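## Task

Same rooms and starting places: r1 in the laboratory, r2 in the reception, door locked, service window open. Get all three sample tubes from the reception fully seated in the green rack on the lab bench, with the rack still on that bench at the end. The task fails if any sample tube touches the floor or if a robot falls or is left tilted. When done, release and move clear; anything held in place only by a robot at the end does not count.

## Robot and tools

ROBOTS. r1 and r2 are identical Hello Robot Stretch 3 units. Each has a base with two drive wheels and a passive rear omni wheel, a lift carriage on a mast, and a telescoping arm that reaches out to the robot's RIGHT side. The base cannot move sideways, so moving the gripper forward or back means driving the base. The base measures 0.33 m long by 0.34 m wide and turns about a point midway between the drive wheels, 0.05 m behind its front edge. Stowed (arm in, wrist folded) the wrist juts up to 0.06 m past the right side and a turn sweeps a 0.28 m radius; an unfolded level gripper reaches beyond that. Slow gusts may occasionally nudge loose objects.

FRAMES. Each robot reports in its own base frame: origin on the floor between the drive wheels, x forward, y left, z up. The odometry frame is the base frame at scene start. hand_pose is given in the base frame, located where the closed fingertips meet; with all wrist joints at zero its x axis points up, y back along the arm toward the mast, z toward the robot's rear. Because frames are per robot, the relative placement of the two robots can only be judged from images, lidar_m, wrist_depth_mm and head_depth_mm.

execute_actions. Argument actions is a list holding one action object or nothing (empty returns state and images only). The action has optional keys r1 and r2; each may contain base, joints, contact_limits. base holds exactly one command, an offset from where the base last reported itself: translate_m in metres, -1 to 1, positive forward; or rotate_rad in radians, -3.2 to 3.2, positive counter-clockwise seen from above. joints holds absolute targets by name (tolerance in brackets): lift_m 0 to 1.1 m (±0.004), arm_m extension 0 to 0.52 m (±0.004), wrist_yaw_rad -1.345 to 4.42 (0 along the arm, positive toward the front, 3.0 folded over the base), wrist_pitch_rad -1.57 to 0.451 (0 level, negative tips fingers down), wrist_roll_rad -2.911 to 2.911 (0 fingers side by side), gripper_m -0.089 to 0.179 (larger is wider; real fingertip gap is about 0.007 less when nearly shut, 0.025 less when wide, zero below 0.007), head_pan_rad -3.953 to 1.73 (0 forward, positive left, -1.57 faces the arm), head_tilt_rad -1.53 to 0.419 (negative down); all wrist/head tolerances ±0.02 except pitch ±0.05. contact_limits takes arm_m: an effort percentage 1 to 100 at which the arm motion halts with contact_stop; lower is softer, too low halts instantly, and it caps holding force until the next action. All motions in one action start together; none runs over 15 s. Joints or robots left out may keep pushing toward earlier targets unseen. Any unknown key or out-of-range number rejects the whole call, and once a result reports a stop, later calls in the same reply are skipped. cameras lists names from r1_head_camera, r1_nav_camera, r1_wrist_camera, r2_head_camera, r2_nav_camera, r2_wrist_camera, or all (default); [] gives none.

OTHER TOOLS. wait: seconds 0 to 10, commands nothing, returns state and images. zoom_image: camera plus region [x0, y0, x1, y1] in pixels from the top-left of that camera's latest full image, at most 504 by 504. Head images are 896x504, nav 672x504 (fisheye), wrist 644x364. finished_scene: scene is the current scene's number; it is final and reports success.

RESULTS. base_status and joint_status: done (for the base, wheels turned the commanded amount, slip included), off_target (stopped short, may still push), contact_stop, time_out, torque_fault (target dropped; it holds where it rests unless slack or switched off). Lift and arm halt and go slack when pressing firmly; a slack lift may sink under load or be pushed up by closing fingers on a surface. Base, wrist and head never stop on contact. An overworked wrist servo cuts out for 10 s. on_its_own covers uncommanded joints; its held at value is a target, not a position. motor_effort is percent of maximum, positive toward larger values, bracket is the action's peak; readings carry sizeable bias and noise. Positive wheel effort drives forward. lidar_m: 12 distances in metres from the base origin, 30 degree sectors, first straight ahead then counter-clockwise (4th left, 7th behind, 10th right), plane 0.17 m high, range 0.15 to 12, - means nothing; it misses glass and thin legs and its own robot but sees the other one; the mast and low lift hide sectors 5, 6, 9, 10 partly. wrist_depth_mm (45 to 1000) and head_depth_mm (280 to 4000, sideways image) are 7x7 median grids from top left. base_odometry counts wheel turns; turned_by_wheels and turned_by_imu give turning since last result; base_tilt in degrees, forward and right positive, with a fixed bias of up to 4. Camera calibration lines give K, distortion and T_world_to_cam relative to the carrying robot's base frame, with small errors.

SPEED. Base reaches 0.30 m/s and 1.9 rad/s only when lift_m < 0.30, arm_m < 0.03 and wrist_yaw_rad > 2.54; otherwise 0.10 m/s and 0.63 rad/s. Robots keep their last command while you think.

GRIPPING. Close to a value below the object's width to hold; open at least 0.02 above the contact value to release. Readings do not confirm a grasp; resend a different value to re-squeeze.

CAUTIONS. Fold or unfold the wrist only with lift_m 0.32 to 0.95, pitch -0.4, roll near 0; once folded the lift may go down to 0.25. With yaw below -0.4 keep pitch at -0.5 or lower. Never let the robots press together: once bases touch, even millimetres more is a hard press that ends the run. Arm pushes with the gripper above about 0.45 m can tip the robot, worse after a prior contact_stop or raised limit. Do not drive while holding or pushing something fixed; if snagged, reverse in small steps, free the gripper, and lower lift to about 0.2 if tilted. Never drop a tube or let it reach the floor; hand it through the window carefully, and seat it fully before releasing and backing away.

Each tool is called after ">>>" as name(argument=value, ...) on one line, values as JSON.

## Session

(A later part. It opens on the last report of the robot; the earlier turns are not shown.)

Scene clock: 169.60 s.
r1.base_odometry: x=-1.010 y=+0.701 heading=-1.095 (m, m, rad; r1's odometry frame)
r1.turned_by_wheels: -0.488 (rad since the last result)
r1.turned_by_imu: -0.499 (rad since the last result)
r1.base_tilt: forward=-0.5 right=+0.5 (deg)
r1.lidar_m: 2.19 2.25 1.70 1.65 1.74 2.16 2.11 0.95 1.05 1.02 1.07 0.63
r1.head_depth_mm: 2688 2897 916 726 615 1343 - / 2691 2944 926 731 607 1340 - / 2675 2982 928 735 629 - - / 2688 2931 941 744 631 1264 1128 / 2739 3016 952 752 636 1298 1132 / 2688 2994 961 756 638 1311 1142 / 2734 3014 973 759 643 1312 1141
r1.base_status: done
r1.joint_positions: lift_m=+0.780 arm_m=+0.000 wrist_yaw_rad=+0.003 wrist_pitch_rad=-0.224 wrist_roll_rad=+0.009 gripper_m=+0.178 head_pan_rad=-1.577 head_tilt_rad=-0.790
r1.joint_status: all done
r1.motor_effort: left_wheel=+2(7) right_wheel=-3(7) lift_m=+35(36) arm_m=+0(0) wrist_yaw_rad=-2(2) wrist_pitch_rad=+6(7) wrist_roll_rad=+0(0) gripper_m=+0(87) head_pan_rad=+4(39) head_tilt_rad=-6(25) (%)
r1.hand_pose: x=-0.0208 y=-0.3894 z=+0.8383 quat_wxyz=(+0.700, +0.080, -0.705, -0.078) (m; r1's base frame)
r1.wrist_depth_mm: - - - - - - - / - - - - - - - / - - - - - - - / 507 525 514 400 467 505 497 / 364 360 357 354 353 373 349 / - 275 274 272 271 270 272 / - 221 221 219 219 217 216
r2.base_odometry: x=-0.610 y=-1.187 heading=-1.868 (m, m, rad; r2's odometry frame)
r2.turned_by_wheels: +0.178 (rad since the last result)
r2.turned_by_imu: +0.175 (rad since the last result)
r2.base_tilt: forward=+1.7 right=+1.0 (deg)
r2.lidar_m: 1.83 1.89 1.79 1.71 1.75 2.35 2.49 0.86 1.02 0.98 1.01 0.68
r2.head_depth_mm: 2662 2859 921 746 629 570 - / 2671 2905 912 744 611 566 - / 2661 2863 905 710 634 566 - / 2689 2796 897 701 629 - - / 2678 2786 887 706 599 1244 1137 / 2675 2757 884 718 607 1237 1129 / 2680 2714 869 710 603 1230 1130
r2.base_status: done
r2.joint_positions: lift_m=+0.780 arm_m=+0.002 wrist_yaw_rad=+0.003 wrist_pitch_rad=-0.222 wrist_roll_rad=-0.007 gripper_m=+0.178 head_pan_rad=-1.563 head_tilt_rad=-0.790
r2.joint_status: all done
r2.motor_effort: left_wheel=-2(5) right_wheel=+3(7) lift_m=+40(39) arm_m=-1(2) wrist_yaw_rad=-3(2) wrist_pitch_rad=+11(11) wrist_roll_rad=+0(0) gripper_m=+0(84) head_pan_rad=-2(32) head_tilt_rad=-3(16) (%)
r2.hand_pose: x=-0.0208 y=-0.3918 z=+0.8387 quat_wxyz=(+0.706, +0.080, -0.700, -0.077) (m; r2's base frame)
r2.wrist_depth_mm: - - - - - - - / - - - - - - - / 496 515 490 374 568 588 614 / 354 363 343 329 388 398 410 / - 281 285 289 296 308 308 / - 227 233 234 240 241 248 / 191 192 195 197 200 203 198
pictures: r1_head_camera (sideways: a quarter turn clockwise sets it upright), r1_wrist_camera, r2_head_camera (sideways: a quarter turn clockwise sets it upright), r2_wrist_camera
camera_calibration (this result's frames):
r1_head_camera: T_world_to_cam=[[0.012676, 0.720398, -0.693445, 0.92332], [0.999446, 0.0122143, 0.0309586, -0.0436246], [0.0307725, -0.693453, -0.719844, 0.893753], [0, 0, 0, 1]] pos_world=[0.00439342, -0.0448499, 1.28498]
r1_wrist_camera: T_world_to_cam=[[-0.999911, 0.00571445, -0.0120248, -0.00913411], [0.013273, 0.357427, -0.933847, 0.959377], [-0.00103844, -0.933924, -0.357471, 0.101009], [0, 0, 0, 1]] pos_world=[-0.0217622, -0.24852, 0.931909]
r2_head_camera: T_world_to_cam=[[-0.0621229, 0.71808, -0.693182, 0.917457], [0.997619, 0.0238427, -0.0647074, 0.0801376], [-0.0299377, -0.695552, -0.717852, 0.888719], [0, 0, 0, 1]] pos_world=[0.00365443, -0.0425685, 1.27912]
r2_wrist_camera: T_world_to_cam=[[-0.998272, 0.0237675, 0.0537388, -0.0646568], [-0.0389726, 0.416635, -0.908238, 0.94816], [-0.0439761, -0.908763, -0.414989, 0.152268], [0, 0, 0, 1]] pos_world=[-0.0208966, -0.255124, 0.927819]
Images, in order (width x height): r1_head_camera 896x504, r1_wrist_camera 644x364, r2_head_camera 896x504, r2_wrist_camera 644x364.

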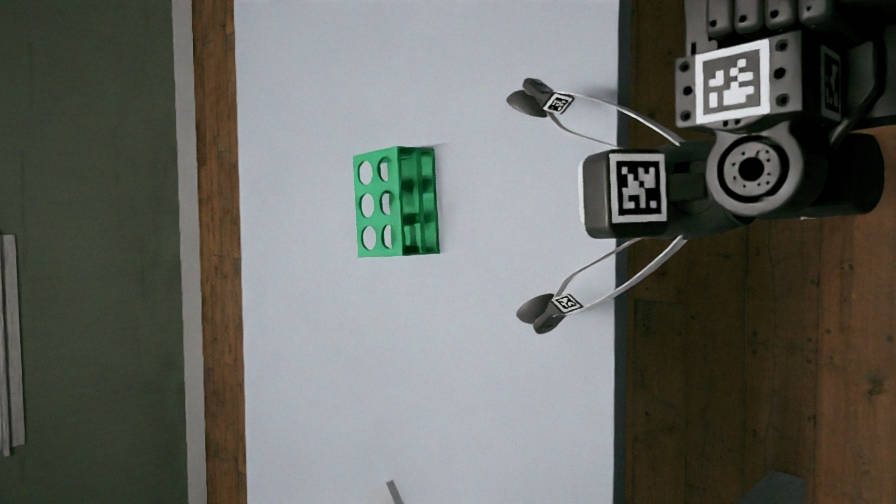

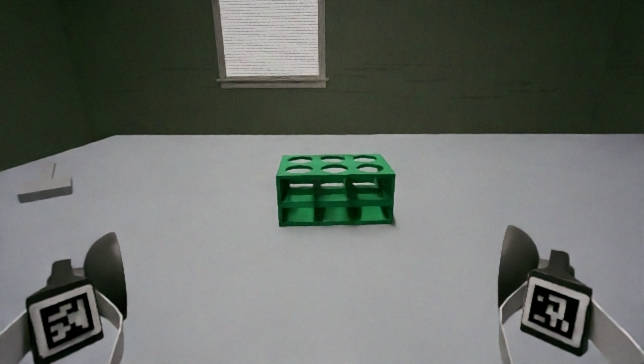

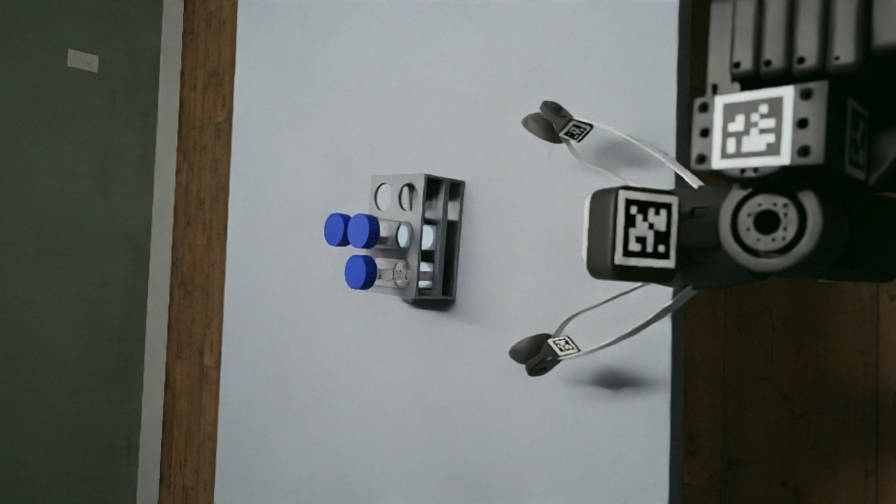

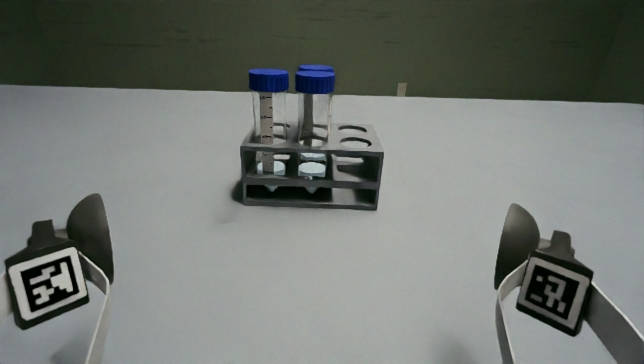

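>>> execute_actions(actions=[{"r1": {"base": {"translate_m": -0.019}, "joints": {"lift_m": 0.724, "arm_m": 0.17}}, "r2": {"base": {"translate_m": -0.004}, "joints": {"lift_m": 0.732, "arm_m": 0.12}}}], cameras=["r1_head_camera", "r1_wrist_camera", "r2_head_camera", "r2_wrist_camera"])

Scene clock: 213.93 s.
r1.base_odometry: x=-1.019 y=+0.718 heading=-1.094 (m, m, rad; r1's odometry frame)
r1.turned_by_wheels: +0.000 (rad since the last result)
r1.turned_by_imu: +0.000 (rad since the last result)
r1.base_tilt: forward=-0.6 right=+0.5 (deg)
r1.lidar_m: 2.21 2.25 1.70 1.65 1.73 2.14 2.09 0.93 1.05 1.02 1.07 0.65
r1.head_depth_mm: 2670 2922 912 725 617 - - / 2698 2942 921 751 - 1258 1111 / 2682 2961 931 741 - 1280 1119 / 2717 2955 944 741 627 1289 1126 / 2698 3017 955 751 634 1307 1135 / 2740 3032 962 756 638 1309 1140 / 2711 2998 972 763 644 1315 1139
r1.base_status: done
r1.joint_positions: lift_m=+0.724 arm_m=+0.170 wrist_yaw_rad=+0.002 wrist_pitch_rad=-0.222 wrist_roll_rad=+0.009 gripper_m=+0.178 head_pan_rad=-1.577 head_tilt_rad=-0.790
r1.joint_status: all done
r1.motor_effort: left_wheel=+2(5) right_wheel=-3(8) lift_m=+30(30) arm_m=+5(4) wrist_yaw_rad=-1(2) wrist_pitch_rad=+6(7) wrist_roll_rad=+0(0) gripper_m=+0(2) head_pan_rad=+2(3) head_tilt_rad=-5(5) (%)
r1.hand_pose: x=-0.0211 y=-0.5594 z=+0.7828 quat_wxyz=(+0.700, +0.079, -0.705, -0.079) (m; r1's base frame)
r1.wrist_depth_mm: - - - - - - - / - - - - - - - / 658 642 631 617 605 596 595 / 354 351 206 220 229 336 335 / 243 242 203 203 211 250 234 / - 183 182 182 181 180 184 / - 148 148 148 147 146 146
r2.base_odometry: x=-0.609 y=-1.183 heading=-1.868 (m, m, rad; r2's odometry frame)
r2.turned_by_wheels: +0.000 (rad since the last result)
r2.turned_by_imu: +0.001 (rad since the last result)
r2.base_tilt: forward=+1.7 right=+1.0 (deg)
r2.lidar_m: 1.84 1.90 1.79 1.71 1.76 2.35 2.48 0.85 1.02 0.98 1.00 0.68
r2.head_depth_mm: 2691 2868 927 749 634 576 - / 2686 2873 913 740 659 - 1136 / 2686 2846 906 714 - 1256 1155 / 2676 2798 894 701 - 1256 1146 / 2695 2801 888 724 609 1246 1136 / 2697 2743 876 718 607 1230 1134 / 2654 2734 871 710 602 1239 1132
r2.base_status: done
r2.joint_positions: lift_m=+0.732 arm_m=+0.120 wrist_yaw_rad=+0.002 wrist_pitch_rad=-0.221 wrist_roll_rad=-0.007 gripper_m=+0.178 head_pan_rad=-1.563 head_tilt_rad=-0.790
r2.joint_status: all done
r2.motor_effort: left_wheel=-1(5) right_wheel=+3(3) lift_m=+30(33) arm_m=+5(6) wrist_yaw_rad=-1(2) wrist_pitch_rad=+10(11) wrist_roll_rad=+0(0) gripper_m=+0(0) head_pan_rad=-3(2) head_tilt_rad=-3(3) (%)
r2.hand_pose: x=-0.0210 y=-0.5093 z=+0.7913 quat_wxyz=(+0.706, +0.079, -0.700, -0.077) (m; r2's base frame)
r2.wrist_depth_mm: - - 166 - - - - / 606 630 591 615 - - - / 355 367 205 215 366 424 436 / 254 259 195 204 248 289 293 / - 201 201 201 204 221 222 / - 162 166 168 171 172 177 / 136 138 139 141 143 145 142
pictures: r1_head_camera (sideways: a quarter turn clockwise sets it upright), r1_wrist_camera, r2_head_camera (sideways: a quarter turn clockwise sets it upright), r2_wrist_camera
camera_calibration (this result's frames):
r1_head_camera: T_world_to_cam=[[0.012521, 0.720445, -0.693399, 0.923262], [0.999443, 0.0124277, 0.0309598, -0.0436261], [0.0309222, -0.693401, -0.719888, 0.893809], [0, 0, 0, 1]] pos_world=[0.00440309, -0.0448492, 1.28498]
r1_wrist_camera: T_world_to_cam=[[-0.999902, 0.00710193, -0.0120358, -0.00838825], [0.0137762, 0.3562, -0.934308, 0.967996], [-0.00234827, -0.934383, -0.356263, -0.0787646], [0, 0, 0, 1]] pos_world=[-0.0219076, -0.418336, 0.876244]
r2_head_camera: T_world_to_cam=[[-0.0619661, 0.718113, -0.693162, 0.91743], [0.997625, 0.0236265, -0.0647069, 0.080137], [-0.0300899, -0.695526, -0.717871, 0.888745], [0, 0, 0, 1]] pos_world=[0.00364513, -0.0425673, 1.27912]
r2_wrist_camera: T_world_to_cam=[[-0.998247, 0.0248819, 0.053708, -0.058979], [-0.0385312, 0.415631, -0.908717, 0.953953], [-0.0449333, -0.909193, -0.413943, 0.0246582], [0, 0, 0, 1]] pos_world=[-0.0210106, -0.372606, 0.880248]
Images, in order (width x height): r1_head_camera 896x504, r1_wrist_camera 644x364, r2_head_camera 896x504, r2_wrist_camera 644x364.

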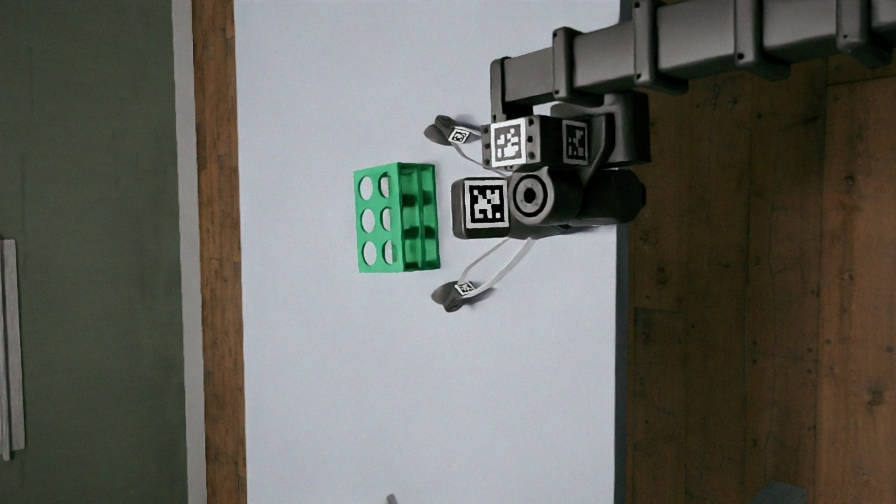

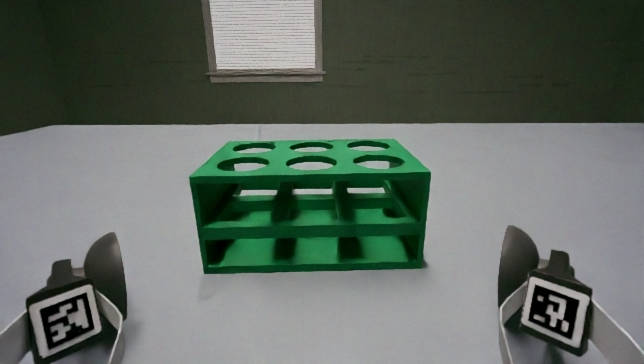

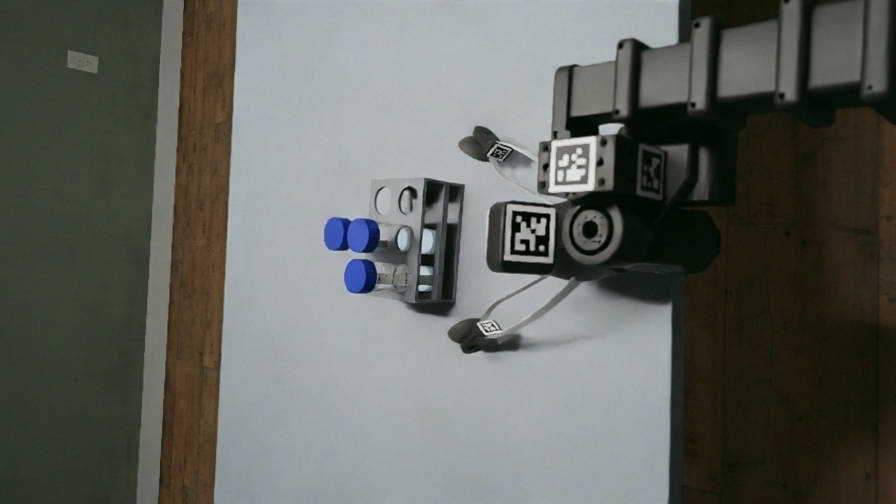

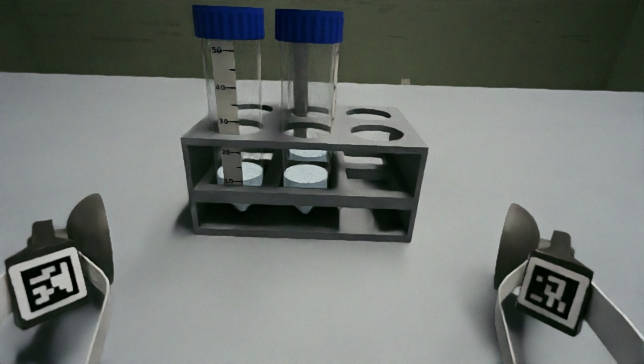

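>>> execute_actions(actions=[{"r1": {"joints": {"lift_m": 0.733, "arm_m": 0.235}}, "r2": {"joints": {"lift_m": 0.74, "arm_m": 0.185}}}], cameras=["r1_head_camera", "r1_wrist_camera", "r2_head_camera", "r2_wrist_camera"])

Scene clock: 223.83 s.
r1.base_odometry: x=-1.019 y=+0.718 heading=-1.094 (m, m, rad; r1's odometry frame)
r1.turned_by_wheels: +0.000 (rad since the last result)
r1.turned_by_imu: +0.000 (rad since the last result)
r1.base_tilt: forward=-0.5 right=+0.5 (deg)
r1.lidar_m: 2.21 2.25 1.70 1.65 1.74 2.14 2.09 0.93 1.04 1.02 1.07 0.64
r1.head_depth_mm: 2684 2876 916 728 618 - - / 2680 2925 921 782 597 1269 1117 / 2682 2982 934 - 600 1288 1119 / 2700 2946 945 743 629 1298 1127 / 2715 3023 954 751 633 1301 1127 / 2733 2988 961 756 640 1310 1141 / 2709 2999 971 764 644 1321 1143
r1.base_status: not commanded
r1.joint_positions: lift_m=+0.733 arm_m=+0.235 wrist_yaw_rad=+0.002 wrist_pitch_rad=-0.222 wrist_roll_rad=+0.009 gripper_m=+0.178 head_pan_rad=-1.577 head_tilt_rad=-0.790
r1.joint_status: all done
r1.motor_effort: left_wheel=+2(2) right_wheel=-3(3) lift_m=+36(37) arm_m=+4(5) wrist_yaw_rad=-1(1) wrist_pitch_rad=+6(6) wrist_roll_rad=+0(0) gripper_m=+0(0) head_pan_rad=+3(4) head_tilt_rad=-6(5) (%)
r1.hand_pose: x=-0.0211 y=-0.6244 z=+0.7916 quat_wxyz=(+0.700, +0.079, -0.705, -0.079) (m; r1's base frame)
r1.wrist_depth_mm: - - - - - - - / - - - - - - - / - - - - - - - / 381 373 339 337 337 362 360 / 261 237 147 139 138 269 250 / - 129 162 164 163 177 198 / - 142 130 129 141 152 156
r2.base_odometry: x=-0.609 y=-1.183 heading=-1.868 (m, m, rad; r2's odometry frame)
r2.turned_by_wheels: +0.000 (rad since the last result)
r2.turned_by_imu: +0.001 (rad since the last result)
r2.base_tilt: forward=+1.7 right=+1.1 (deg)
r2.lidar_m: 1.84 1.90 1.79 1.71 1.76 2.35 2.48 0.85 1.02 0.98 1.01 0.68
r2.head_depth_mm: 2690 2899 923 746 628 576 - / 2678 2866 914 762 - 1268 1148 / 2662 2852 901 741 - 1243 1154 / 2642 2818 893 692 588 1233 1148 / 2681 2769 889 706 608 1241 1137 / 2656 2771 881 718 604 1240 1134 / 2692 2736 870 711 601 1235 1126
r2.base_status: not commanded
r2.joint_positions: lift_m=+0.740 arm_m=+0.185 wrist_yaw_rad=+0.002 wrist_pitch_rad=-0.221 wrist_roll_rad=-0.007 gripper_m=+0.178 head_pan_rad=-1.563 head_tilt_rad=-0.790
r2.joint_status: all done
r2.motor_effort: left_wheel=-2(1) right_wheel=+3(3) lift_m=+39(42) arm_m=+5(7) wrist_yaw_rad=-1(1) wrist_pitch_rad=+10(10) wrist_roll_rad=+0(0) gripper_m=+0(0) head_pan_rad=-2(3) head_tilt_rad=-3(3) (%)
r2.hand_pose: x=-0.0210 y=-0.5744 z=+0.7990 quat_wxyz=(+0.706, +0.079, -0.700, -0.077) (m; r2's base frame)
r2.wrist_depth_mm: - - - - - - - / - 515 116 112 - - - / 380 364 397 415 432 447 464 / 270 267 154 164 196 304 311 / - 139 135 130 138 228 235 / - 148 139 143 138 176 188 / 145 146 146 147 147 154 151
pictures: r1_head_camera (sideways: a quarter turn clockwise sets it upright), r1_wrist_camera, r2_head_camera (sideways: a quarter turn clockwise sets it upright), r2_wrist_camera
camera_calibration (this result's frames):
r1_head_camera: T_world_to_cam=[[0.0125211, 0.720445, -0.693399, 0.923261], [0.999443, 0.0124276, 0.0309598, -0.0436261], [0.0309221, -0.6934, -0.719889, 0.893809], [0, 0, 0, 1]] pos_world=[0.00440309, -0.0448491, 1.28498]
r1_wrist_camera: T_world_to_cam=[[-0.999902, 0.00710322, -0.0120361, -0.00781989], [0.0137769, 0.356166, -0.934321, 0.999368], [-0.00234984, -0.934396, -0.356229, -0.136403], [0, 0, 0, 1]] pos_world=[-0.0219078, -0.48334, 0.885046]
r2_head_camera: T_world_to_cam=[[-0.0619633, 0.718114, -0.693161, 0.917429], [0.997625, 0.0236227, -0.0647069, 0.080137], [-0.0300926, -0.695524, -0.717872, 0.888746], [0, 0, 0, 1]] pos_world=[0.00364496, -0.0425673, 1.27912]
r2_wrist_camera: T_world_to_cam=[[-0.998246, 0.0249076, 0.0537057, -0.0577645], [-0.038522, 0.41556, -0.90875, 0.987973], [-0.0449528, -0.909225, -0.413872, -0.0313322], [0, 0, 0, 1]] pos_world=[-0.0210129, -0.437612, 0.887955]
Images, in order (width x height): r1_head_camera 896x504, r1_wrist_camera 644x364, r2_head_camera 896x504, r2_wrist_camera 644x364.

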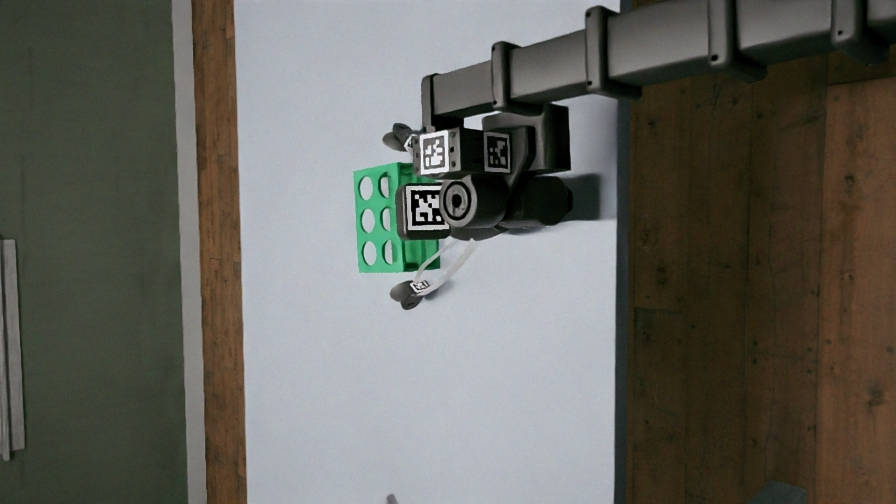

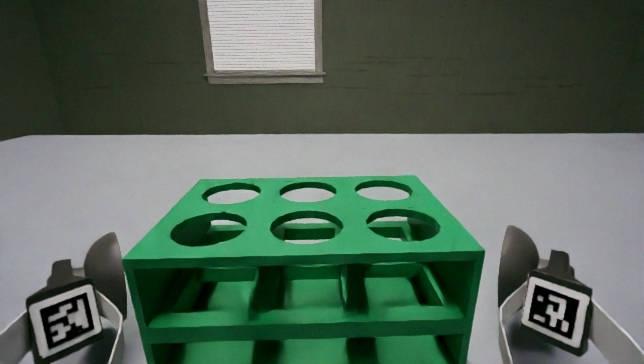

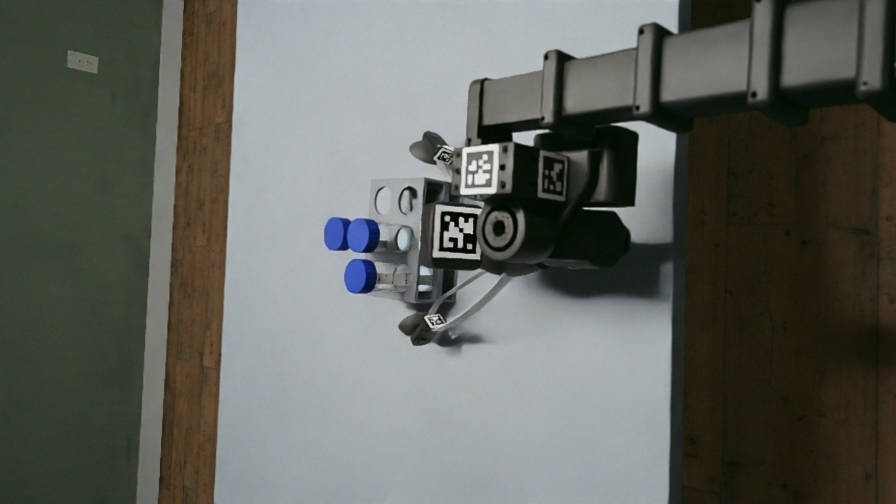

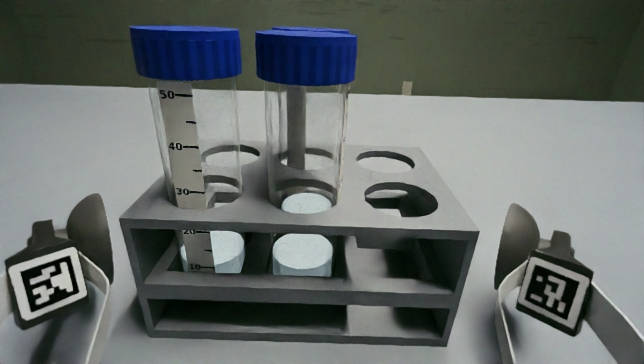

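>>> execute_actions(actions=[{"r1": {"joints": {"arm_m": 0.255}}, "r2": {"joints": {"arm_m": 0.205}}}], cameras=["r1_head_camera", "r1_wrist_camera", "r2_head_camera", "r2_wrist_camera"])

Scene clock: 227.83 s.
r1.base_odometry: x=-1.019 y=+0.718 heading=-1.094 (m, m, rad; r1's odometry frame)
r1.turned_by_wheels: +0.000 (rad since the last result)
r1.turned_by_imu: +0.000 (rad since the last result)
r1.base_tilt: forward=-0.6 right=+0.6 (deg)
r1.lidar_m: 2.22 2.26 1.70 1.65 1.74 2.14 2.09 0.93 1.05 1.02 1.07 0.64
r1.head_depth_mm: 2675 2885 913 729 618 - - / 2651 2975 926 - 606 1284 1112 / 2665 2996 931 - 608 1280 1119 / 2695 2988 942 726 630 1290 1125 / 2695 2973 950 751 634 1298 1138 / 2754 3014 962 756 640 1301 1142 / 2731 3009 971 762 642 1310 1144
r1.base_status: not commanded
r1.joint_positions: lift_m=+0.733 arm_m=+0.255 wrist_yaw_rad=+0.002 wrist_pitch_rad=-0.222 wrist_roll_rad=+0.009 gripper_m=+0.178 head_pan_rad=-1.577 head_tilt_rad=-0.790
r1.joint_status: all done
r1.motor_effort: left_wheel=+2(2) right_wheel=-3(3) lift_m=+36(36) arm_m=+4(5) wrist_yaw_rad=-1(1) wrist_pitch_rad=+6(6) wrist_roll_rad=+0(0) gripper_m=+0(0) head_pan_rad=+3(3) head_tilt_rad=-6(4) (%)
r1.hand_pose: x=-0.0211 y=-0.6443 z=+0.7916 quat_wxyz=(+0.700, +0.079, -0.705, -0.079) (m; r1's base frame)
r1.wrist_depth_mm: - - - - - - - / - - - - - - - / - - - - - - - / 379 375 372 369 363 364 359 / 260 244 143 149 148 268 250 / - 112 142 141 142 109 197 / - 121 120 120 119 137 156
r2.base_odometry: x=-0.609 y=-1.183 heading=-1.868 (m, m, rad; r2's odometry frame)
r2.turned_by_wheels: +0.000 (rad since the last result)
r2.turned_by_imu: +0.001 (rad since the last result)
r2.base_tilt: forward=+1.7 right=+1.1 (deg)
r2.lidar_m: 1.84 1.89 1.79 1.71 1.76 2.35 2.48 0.85 1.02 0.98 1.01 0.68
r2.head_depth_mm: 2653 2850 929 748 628 578 - / 2646 2828 914 773 - 1245 1141 / 2621 2869 907 728 590 1240 1158 / 2682 2808 899 700 589 1228 1153 / 2658 2818 887 706 611 1241 1144 / 2668 2747 876 719 606 1238 1134 / 2663 2701 867 711 603 1233 1132
r2.base_status: not commanded
r2.joint_positions: lift_m=+0.740 arm_m=+0.205 wrist_yaw_rad=+0.002 wrist_pitch_rad=-0.221 wrist_roll_rad=-0.007 gripper_m=+0.178 head_pan_rad=-1.563 head_tilt_rad=-0.790
r2.joint_status: all done
r2.motor_effort: left_wheel=-1(2) right_wheel=+3(3) lift_m=+39(39) arm_m=+5(5) wrist_yaw_rad=-2(1) wrist_pitch_rad=+10(10) wrist_roll_rad=+0(0) gripper_m=+0(0) head_pan_rad=-2(2) head_tilt_rad=-3(4) (%)
r2.hand_pose: x=-0.0210 y=-0.5944 z=+0.7990 quat_wxyz=(+0.706, +0.079, -0.700, -0.077) (m; r2's base frame)
r2.wrist_depth_mm: - - - - - - - / - 90 96 89 - - - / 381 334 401 388 431 446 467 / 270 245 150 151 168 303 310 / - 111 114 123 138 223 234 / - 125 134 132 160 115 188 / 145 133 134 122 124 149 150
pictures: r1_head_camera (sideways: a quarter turn clockwise sets it upright), r1_wrist_camera, r2_head_camera (sideways: a quarter turn clockwise sets it upright), r2_wrist_camera
camera_calibration (this result's frames):
r1_head_camera: T_world_to_cam=[[0.0125212, 0.720445, -0.693399, 0.923261], [0.999443, 0.0124274, 0.0309598, -0.0436261], [0.030922, -0.6934, -0.719889, 0.893809], [0, 0, 0, 1]] pos_world=[0.00440308, -0.0448491, 1.28498]
r1_wrist_camera: T_world_to_cam=[[-0.999902, 0.00710273, -0.012036, -0.00767818], [0.0137766, 0.356165, -0.934321, 1.00649], [-0.00234941, -0.934396, -0.356229, -0.155082], [0, 0, 0, 1]] pos_world=[-0.0219078, -0.50333, 0.885046]
r2_head_camera: T_world_to_cam=[[-0.0619633, 0.718114, -0.693162, 0.917429], [0.997625, 0.0236227, -0.0647069, 0.080137], [-0.0300926, -0.695525, -0.717872, 0.888746], [0, 0, 0, 1]] pos_world=[0.00364496, -0.0425673, 1.27912]
r2_wrist_camera: T_world_to_cam=[[-0.998246, 0.0249051, 0.0537063, -0.0572679], [-0.0385236, 0.41556, -0.90875, 0.99628], [-0.0449506, -0.909225, -0.413872, -0.049507], [0, 0, 0, 1]] pos_world=[-0.0210126, -0.457601, 0.887955]
Images, in order (width x height): r1_head_camera 896x504, r1_wrist_camera 644x364, r2_head_camera 896x504, r2_wrist_camera 644x364.

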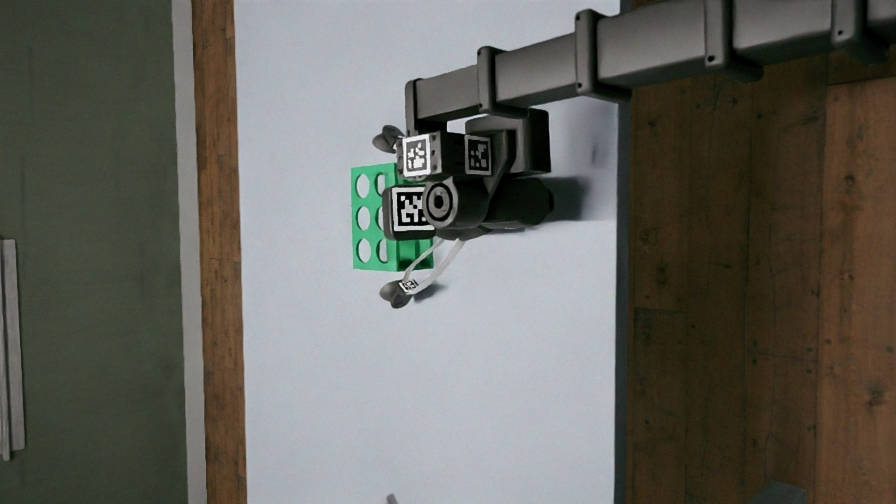

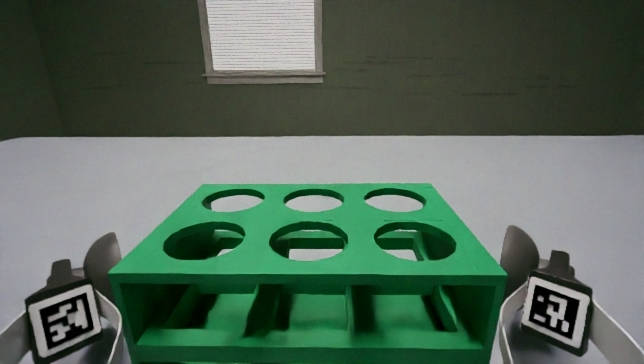

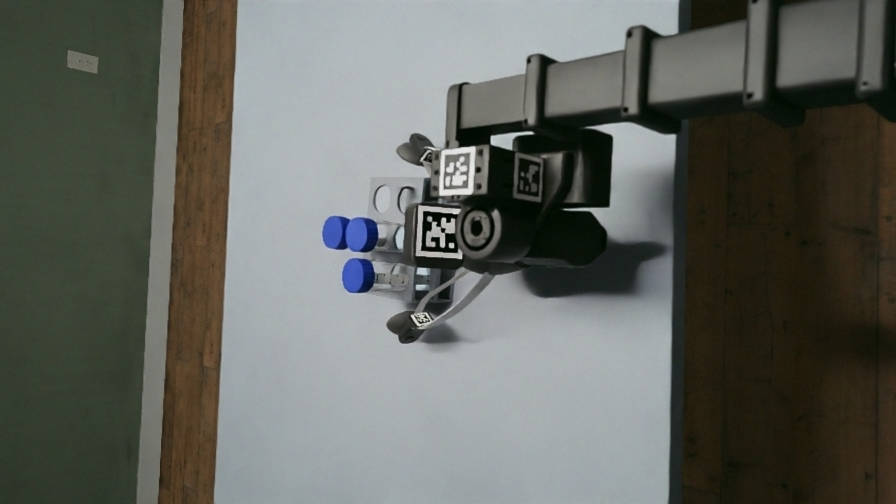

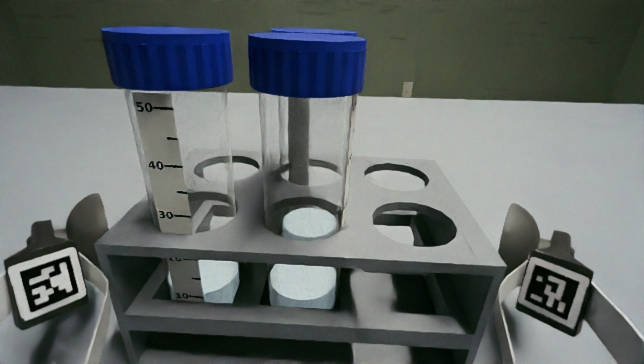

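>>> execute_actions(actions=[{"r1": {"joints": {"gripper_m": 0.10}}, "r2": {"joints": {"gripper_m": 0.10}}}], cameras=["r1_head_camera", "r1_wrist_camera", "r2_head_camera", "r2_wrist_camera"])

Scene clock: 232.33 s.
r1.base_odometry: x=-1.019 y=+0.718 heading=-1.094 (m, m, rad; r1's odometry frame)
r1.turned_by_wheels: +0.000 (rad since the last result)
r1.turned_by_imu: +0.000 (rad since the last result)
r1.base_tilt: forward=-0.6 right=+0.5 (deg)
r1.lidar_m: 2.21 2.26 1.70 1.65 1.73 2.13 2.09 0.93 1.04 1.02 1.07 0.65
r1.head_depth_mm: 2645 2898 917 731 619 - - / 2699 2931 927 - 608 1279 1115 / 2676 2945 933 - 611 1289 1123 / 2696 2978 939 721 629 1292 1124 / 2710 3005 952 750 636 1298 1135 / 2763 3008 962 757 638 1308 1141 / 2766 2998 972 763 641 1320 1141
r1.base_status: not commanded
r1.joint_positions: lift_m=+0.733 arm_m=+0.255 wrist_yaw_rad=+0.002 wrist_pitch_rad=-0.222 wrist_roll_rad=+0.009 gripper_m=+0.101 head_pan_rad=-1.577 head_tilt_rad=-0.790
r1.joint_status: all done
r1.motor_effort: left_wheel=+2(2) right_wheel=-3(3) lift_m=+36(36) arm_m=+5(5) wrist_yaw_rad=-2(1) wrist_pitch_rad=+6(6) wrist_roll_rad=+0(0) gripper_m=-26(98) head_pan_rad=+3(3) head_tilt_rad=-6(6) (%)
r1.hand_pose: x=-0.0211 y=-0.6444 z=+0.7918 quat_wxyz=(+0.700, +0.079, -0.705, -0.078) (m; r1's base frame)
r1.wrist_depth_mm: - - - - - - - / - - - - - - - / - - - - - - - / 381 378 345 314 364 363 360 / 261 152 142 147 145 268 251 / 203 138 160 159 134 - 193 / - 148 130 125 124 149 156
r2.base_odometry: x=-0.609 y=-1.183 heading=-1.868 (m, m, rad; r2's odometry frame)
r2.turned_by_wheels: +0.000 (rad since the last result)
r2.turned_by_imu: +0.001 (rad since the last result)
r2.base_tilt: forward=+1.7 right=+1.1 (deg)
r2.lidar_m: 1.84 1.90 1.79 1.71 1.76 2.35 2.48 0.85 1.02 0.97 1.00 0.68
r2.head_depth_mm: 2672 2846 924 747 629 576 - / 2682 2878 913 781 - 1249 1136 / 2678 2814 904 745 589 1238 1151 / 2698 2793 895 707 589 1235 1146 / 2676 2765 886 706 611 1251 1144 / 2657 2737 875 718 606 1237 1132 / 2675 2720 870 713 602 1235 1131
r2.base_status: not commanded
r2.joint_positions: lift_m=+0.740 arm_m=+0.205 wrist_yaw_rad=+0.001 wrist_pitch_rad=-0.220 wrist_roll_rad=-0.007 gripper_m=+0.101 head_pan_rad=-1.563 head_tilt_rad=-0.790
r2.joint_status: all done
r2.motor_effort: left_wheel=-2(2) right_wheel=+3(3) lift_m=+39(39) arm_m=+5(5) wrist_yaw_rad=-1(1) wrist_pitch_rad=+10(10) wrist_roll_rad=+0(0) gripper_m=-20(94) head_pan_rad=-3(3) head_tilt_rad=-3(3) (%)
r2.hand_pose: x=-0.0212 y=-0.5944 z=+0.7991 quat_wxyz=(+0.706, +0.079, -0.700, -0.077) (m; r2's base frame)
r2.wrist_depth_mm: - - - - - - - / - 104 108 99 - - - / 379 360 403 358 430 453 464 / 270 142 160 154 173 303 310 / 218 123 126 123 126 241 234 / - 135 134 138 144 114 188 / 145 142 141 137 124 153 157
pictures: r1_head_camera (sideways: a quarter turn clockwise sets it upright), r1_wrist_camera, r2_head_camera (sideways: a quarter turn clockwise sets it upright), r2_wrist_camera
camera_calibration (this result's frames):
r1_head_camera: T_world_to_cam=[[0.0125211, 0.720445, -0.693399, 0.923261], [0.999443, 0.0124276, 0.0309598, -0.0436261], [0.0309221, -0.6934, -0.719889, 0.893809], [0, 0, 0, 1]] pos_world=[0.00440309, -0.0448491, 1.28498]
r1_wrist_camera: T_world_to_cam=[[-0.999902, 0.00710042, -0.0120524, -0.00766509], [0.0137896, 0.355598, -0.934537, 1.00645], [-0.00234981, -0.934612, -0.355661, -0.155671], [0, 0, 0, 1]] pos_world=[-0.0219087, -0.50333, 0.885109]
r2_head_camera: T_world_to_cam=[[-0.0619634, 0.718114, -0.693162, 0.917429], [0.997625, 0.0236228, -0.0647069, 0.080137], [-0.0300925, -0.695525, -0.717872, 0.888746], [0, 0, 0, 1]] pos_world=[0.00364496, -0.0425673, 1.27912]
r2_wrist_camera: T_world_to_cam=[[-0.998234, 0.0254497, 0.0536817, -0.0570558], [-0.0382916, 0.415239, -0.908906, 0.996315], [-0.0454221, -0.909356, -0.413532, -0.0498721], [0, 0, 0, 1]] pos_world=[-0.0210699, -0.457609, 0.887995]
Images, in order (width x height): r1_head_camera 896x504, r1_wrist_camera 644x364, r2_head_camera 896x504, r2_wrist_camera 644x364.

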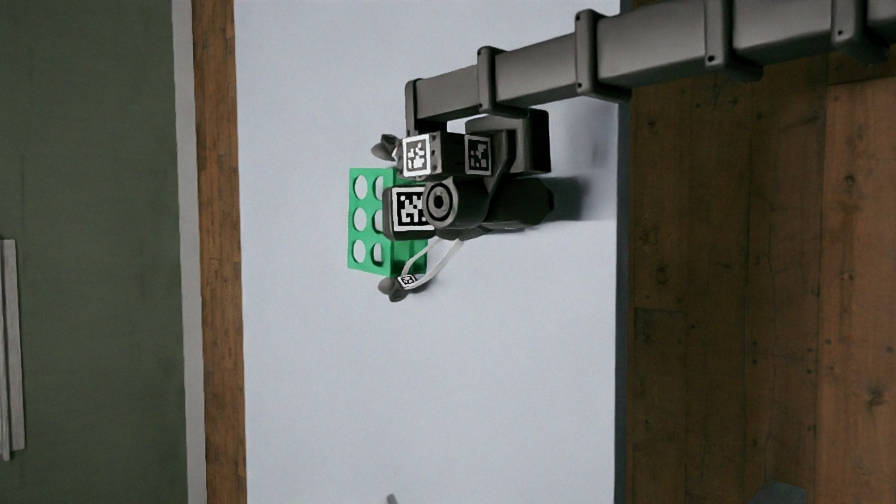

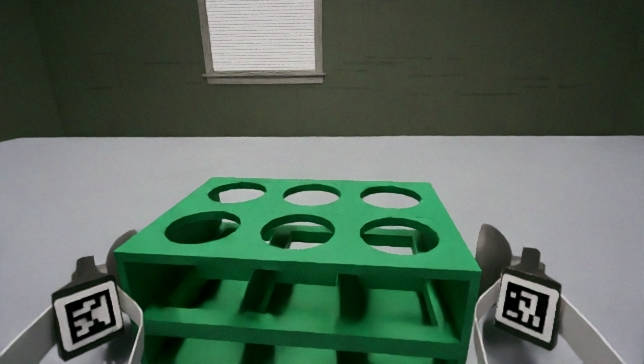

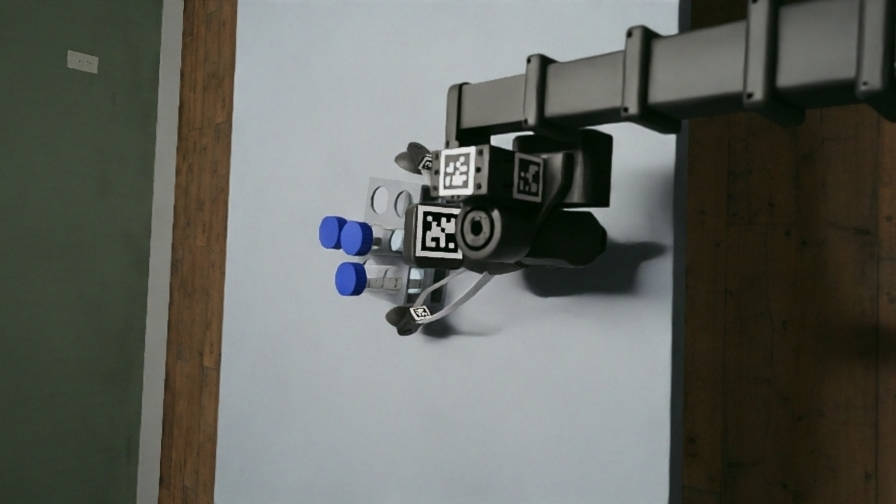

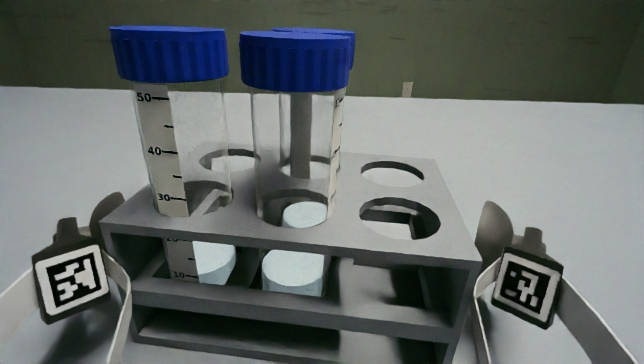

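>>> execute_actions(actions=[{"r1": {"joints": {"lift_m": 0.76}}, "r2": {"joints": {"lift_m": 0.76}}}], cameras=["r1_head_camera", "r1_wrist_camera", "r2_head_camera", "r2_wrist_camera"])

Scene clock: 236.37 s.
r1.base_odometry: x=-1.019 y=+0.718 heading=-1.094 (m, m, rad; r1's odometry frame)
r1.turned_by_wheels: +0.000 (rad since the last result)
r1.turned_by_imu: +0.000 (rad since the last result)
r1.base_tilt: forward=-0.5 right=+0.6 (deg)
r1.lidar_m: 2.21 2.26 1.70 1.65 1.73 2.14 2.09 0.93 1.05 1.02 1.07 0.64
r1.head_depth_mm: 2656 2888 914 745 - - 1119 / 2673 2949 925 - 613 1280 1121 / 2718 2959 951 - 618 1288 1121 / 2703 3003 940 723 632 1300 1125 / 2722 3011 953 748 634 1300 1131 / 2741 3011 961 757 639 1303 1138 / 2732 2980 975 761 642 1310 1148
r1.base_status: not commanded
r1.joint_positions: lift_m=+0.760 arm_m=+0.255 wrist_yaw_rad=+0.002 wrist_pitch_rad=-0.230 wrist_roll_rad=+0.009 gripper_m=+0.114 head_pan_rad=-1.577 head_tilt_rad=-0.790
r1.joint_status: all done
r1.on_its_own: gripper_m is held at +0.113, not at your +0.100, by its stall guard, which is not easing now
r1.motor_effort: left_wheel=+2(2) right_wheel=-3(3) lift_m=+37(38) arm_m=+5(5) wrist_yaw_rad=-1(1) wrist_pitch_rad=+8(8) wrist_roll_rad=+0(0) gripper_m=-19(20) head_pan_rad=+4(3) head_tilt_rad=-6(6) (%)
r1.hand_pose: x=-0.0211 y=-0.6438 z=+0.8168 quat_wxyz=(+0.700, +0.081, -0.705, -0.081) (m; r1's base frame)
r1.wrist_depth_mm: - - - - - - - / - - - - - - - / - - - - - - - / 445 445 441 435 430 430 425 / 310 310 162 181 285 320 300 / 244 138 169 175 152 - 232 / - 134 129 124 120 179 188
r2.base_odometry: x=-0.609 y=-1.183 heading=-1.868 (m, m, rad; r2's odometry frame)
r2.turned_by_wheels: +0.000 (rad since the last result)
r2.turned_by_imu: +0.001 (rad since the last result)
r2.base_tilt: forward=+1.7 right=+1.0 (deg)
r2.lidar_m: 1.84 1.89 1.79 1.71 1.76 2.35 2.48 0.85 1.02 0.98 1.00 0.68
r2.head_depth_mm: 2660 2878 922 746 643 - - / 2666 2886 912 785 - 1272 1156 / 2679 2862 906 - 591 1238 1149 / 2676 2825 820 - 600 1231 1147 / 2688 2806 890 708 610 1247 1138 / 2687 2730 878 715 607 1243 1137 / 2652 2716 871 711 605 1233 1127
r2.base_status: not commanded
r2.joint_positions: lift_m=+0.760 arm_m=+0.205 wrist_yaw_rad=+0.001 wrist_pitch_rad=-0.228 wrist_roll_rad=-0.007 gripper_m=+0.101 head_pan_rad=-1.563 head_tilt_rad=-0.790
r2.joint_status: all done
r2.motor_effort: left_wheel=-2(2) right_wheel=+3(3) lift_m=+41(41) arm_m=+5(5) wrist_yaw_rad=-1(1) wrist_pitch_rad=+14(14) wrist_roll_rad=+0(0) gripper_m=-20(20) head_pan_rad=-2(3) head_tilt_rad=-4(3) (%)
r2.hand_pose: x=-0.0212 y=-0.5938 z=+0.8172 quat_wxyz=(+0.705, +0.081, -0.700, -0.080) (m; r2's base frame)
r2.wrist_depth_mm: - - - - - - - / - - 121 113 - - - / 421 429 447 461 491 501 519 / 305 311 189 188 336 344 352 / 247 128 131 142 138 274 266 / - 133 134 143 156 114 214 / 166 144 137 135 120 173 178
pictures: r1_head_camera (sideways: a quarter turn clockwise sets it upright), r1_wrist_camera, r2_head_camera (sideways: a quarter turn clockwise sets it upright), r2_wrist_camera
camera_calibration (this result's frames):
r1_head_camera: T_world_to_cam=[[0.0125213, 0.720445, -0.693399, 0.923261], [0.999443, 0.0124273, 0.0309598, -0.0436261], [0.030922, -0.6934, -0.719889, 0.893809], [0, 0, 0, 1]] pos_world=[0.00440308, -0.0448491, 1.28498]
r1_wrist_camera: T_world_to_cam=[[-0.9999, 0.00723716, -0.0121776, -0.00717765], [0.0139741, 0.362986, -0.93169, 1.03205], [-0.00232249, -0.931767, -0.36305, -0.138307], [0, 0, 0, 1]] pos_world=[-0.0219201, -0.503436, 0.911248]
r2_head_camera: T_world_to_cam=[[-0.0619633, 0.718114, -0.693161, 0.917429], [0.997625, 0.0236227, -0.0647069, 0.080137], [-0.0300926, -0.695524, -0.717872, 0.888746], [0, 0, 0, 1]] pos_world=[0.00364496, -0.0425673, 1.27912]
r2_wrist_camera: T_world_to_cam=[[-0.998232, 0.025045, 0.0538985, -0.0584625], [-0.0383227, 0.421931, -0.905818, 1.01402], [-0.0454277, -0.906282, -0.420225, -0.0345339], [0, 0, 0, 1]] pos_world=[-0.0210682, -0.457678, 0.907152]
Images, in order (width x height): r1_head_camera 896x504, r1_wrist_camera 644x364, r2_head_camera 896x504, r2_wrist_camera 644x364.

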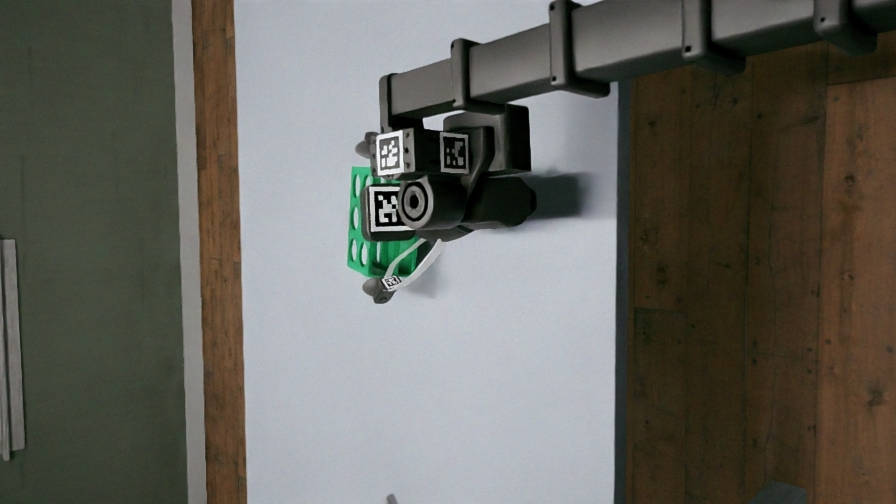

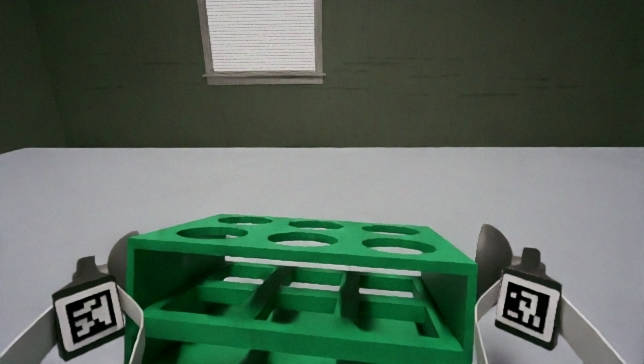

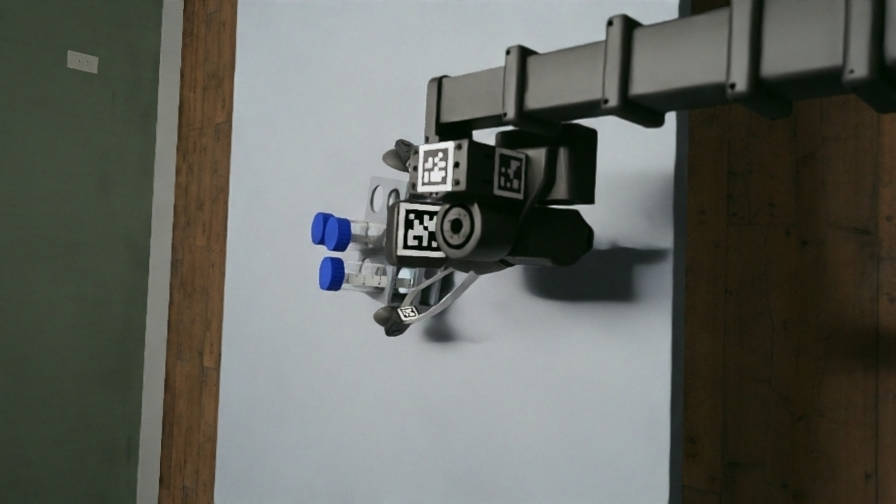

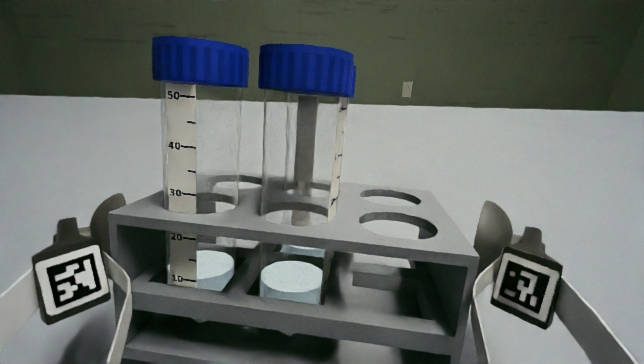

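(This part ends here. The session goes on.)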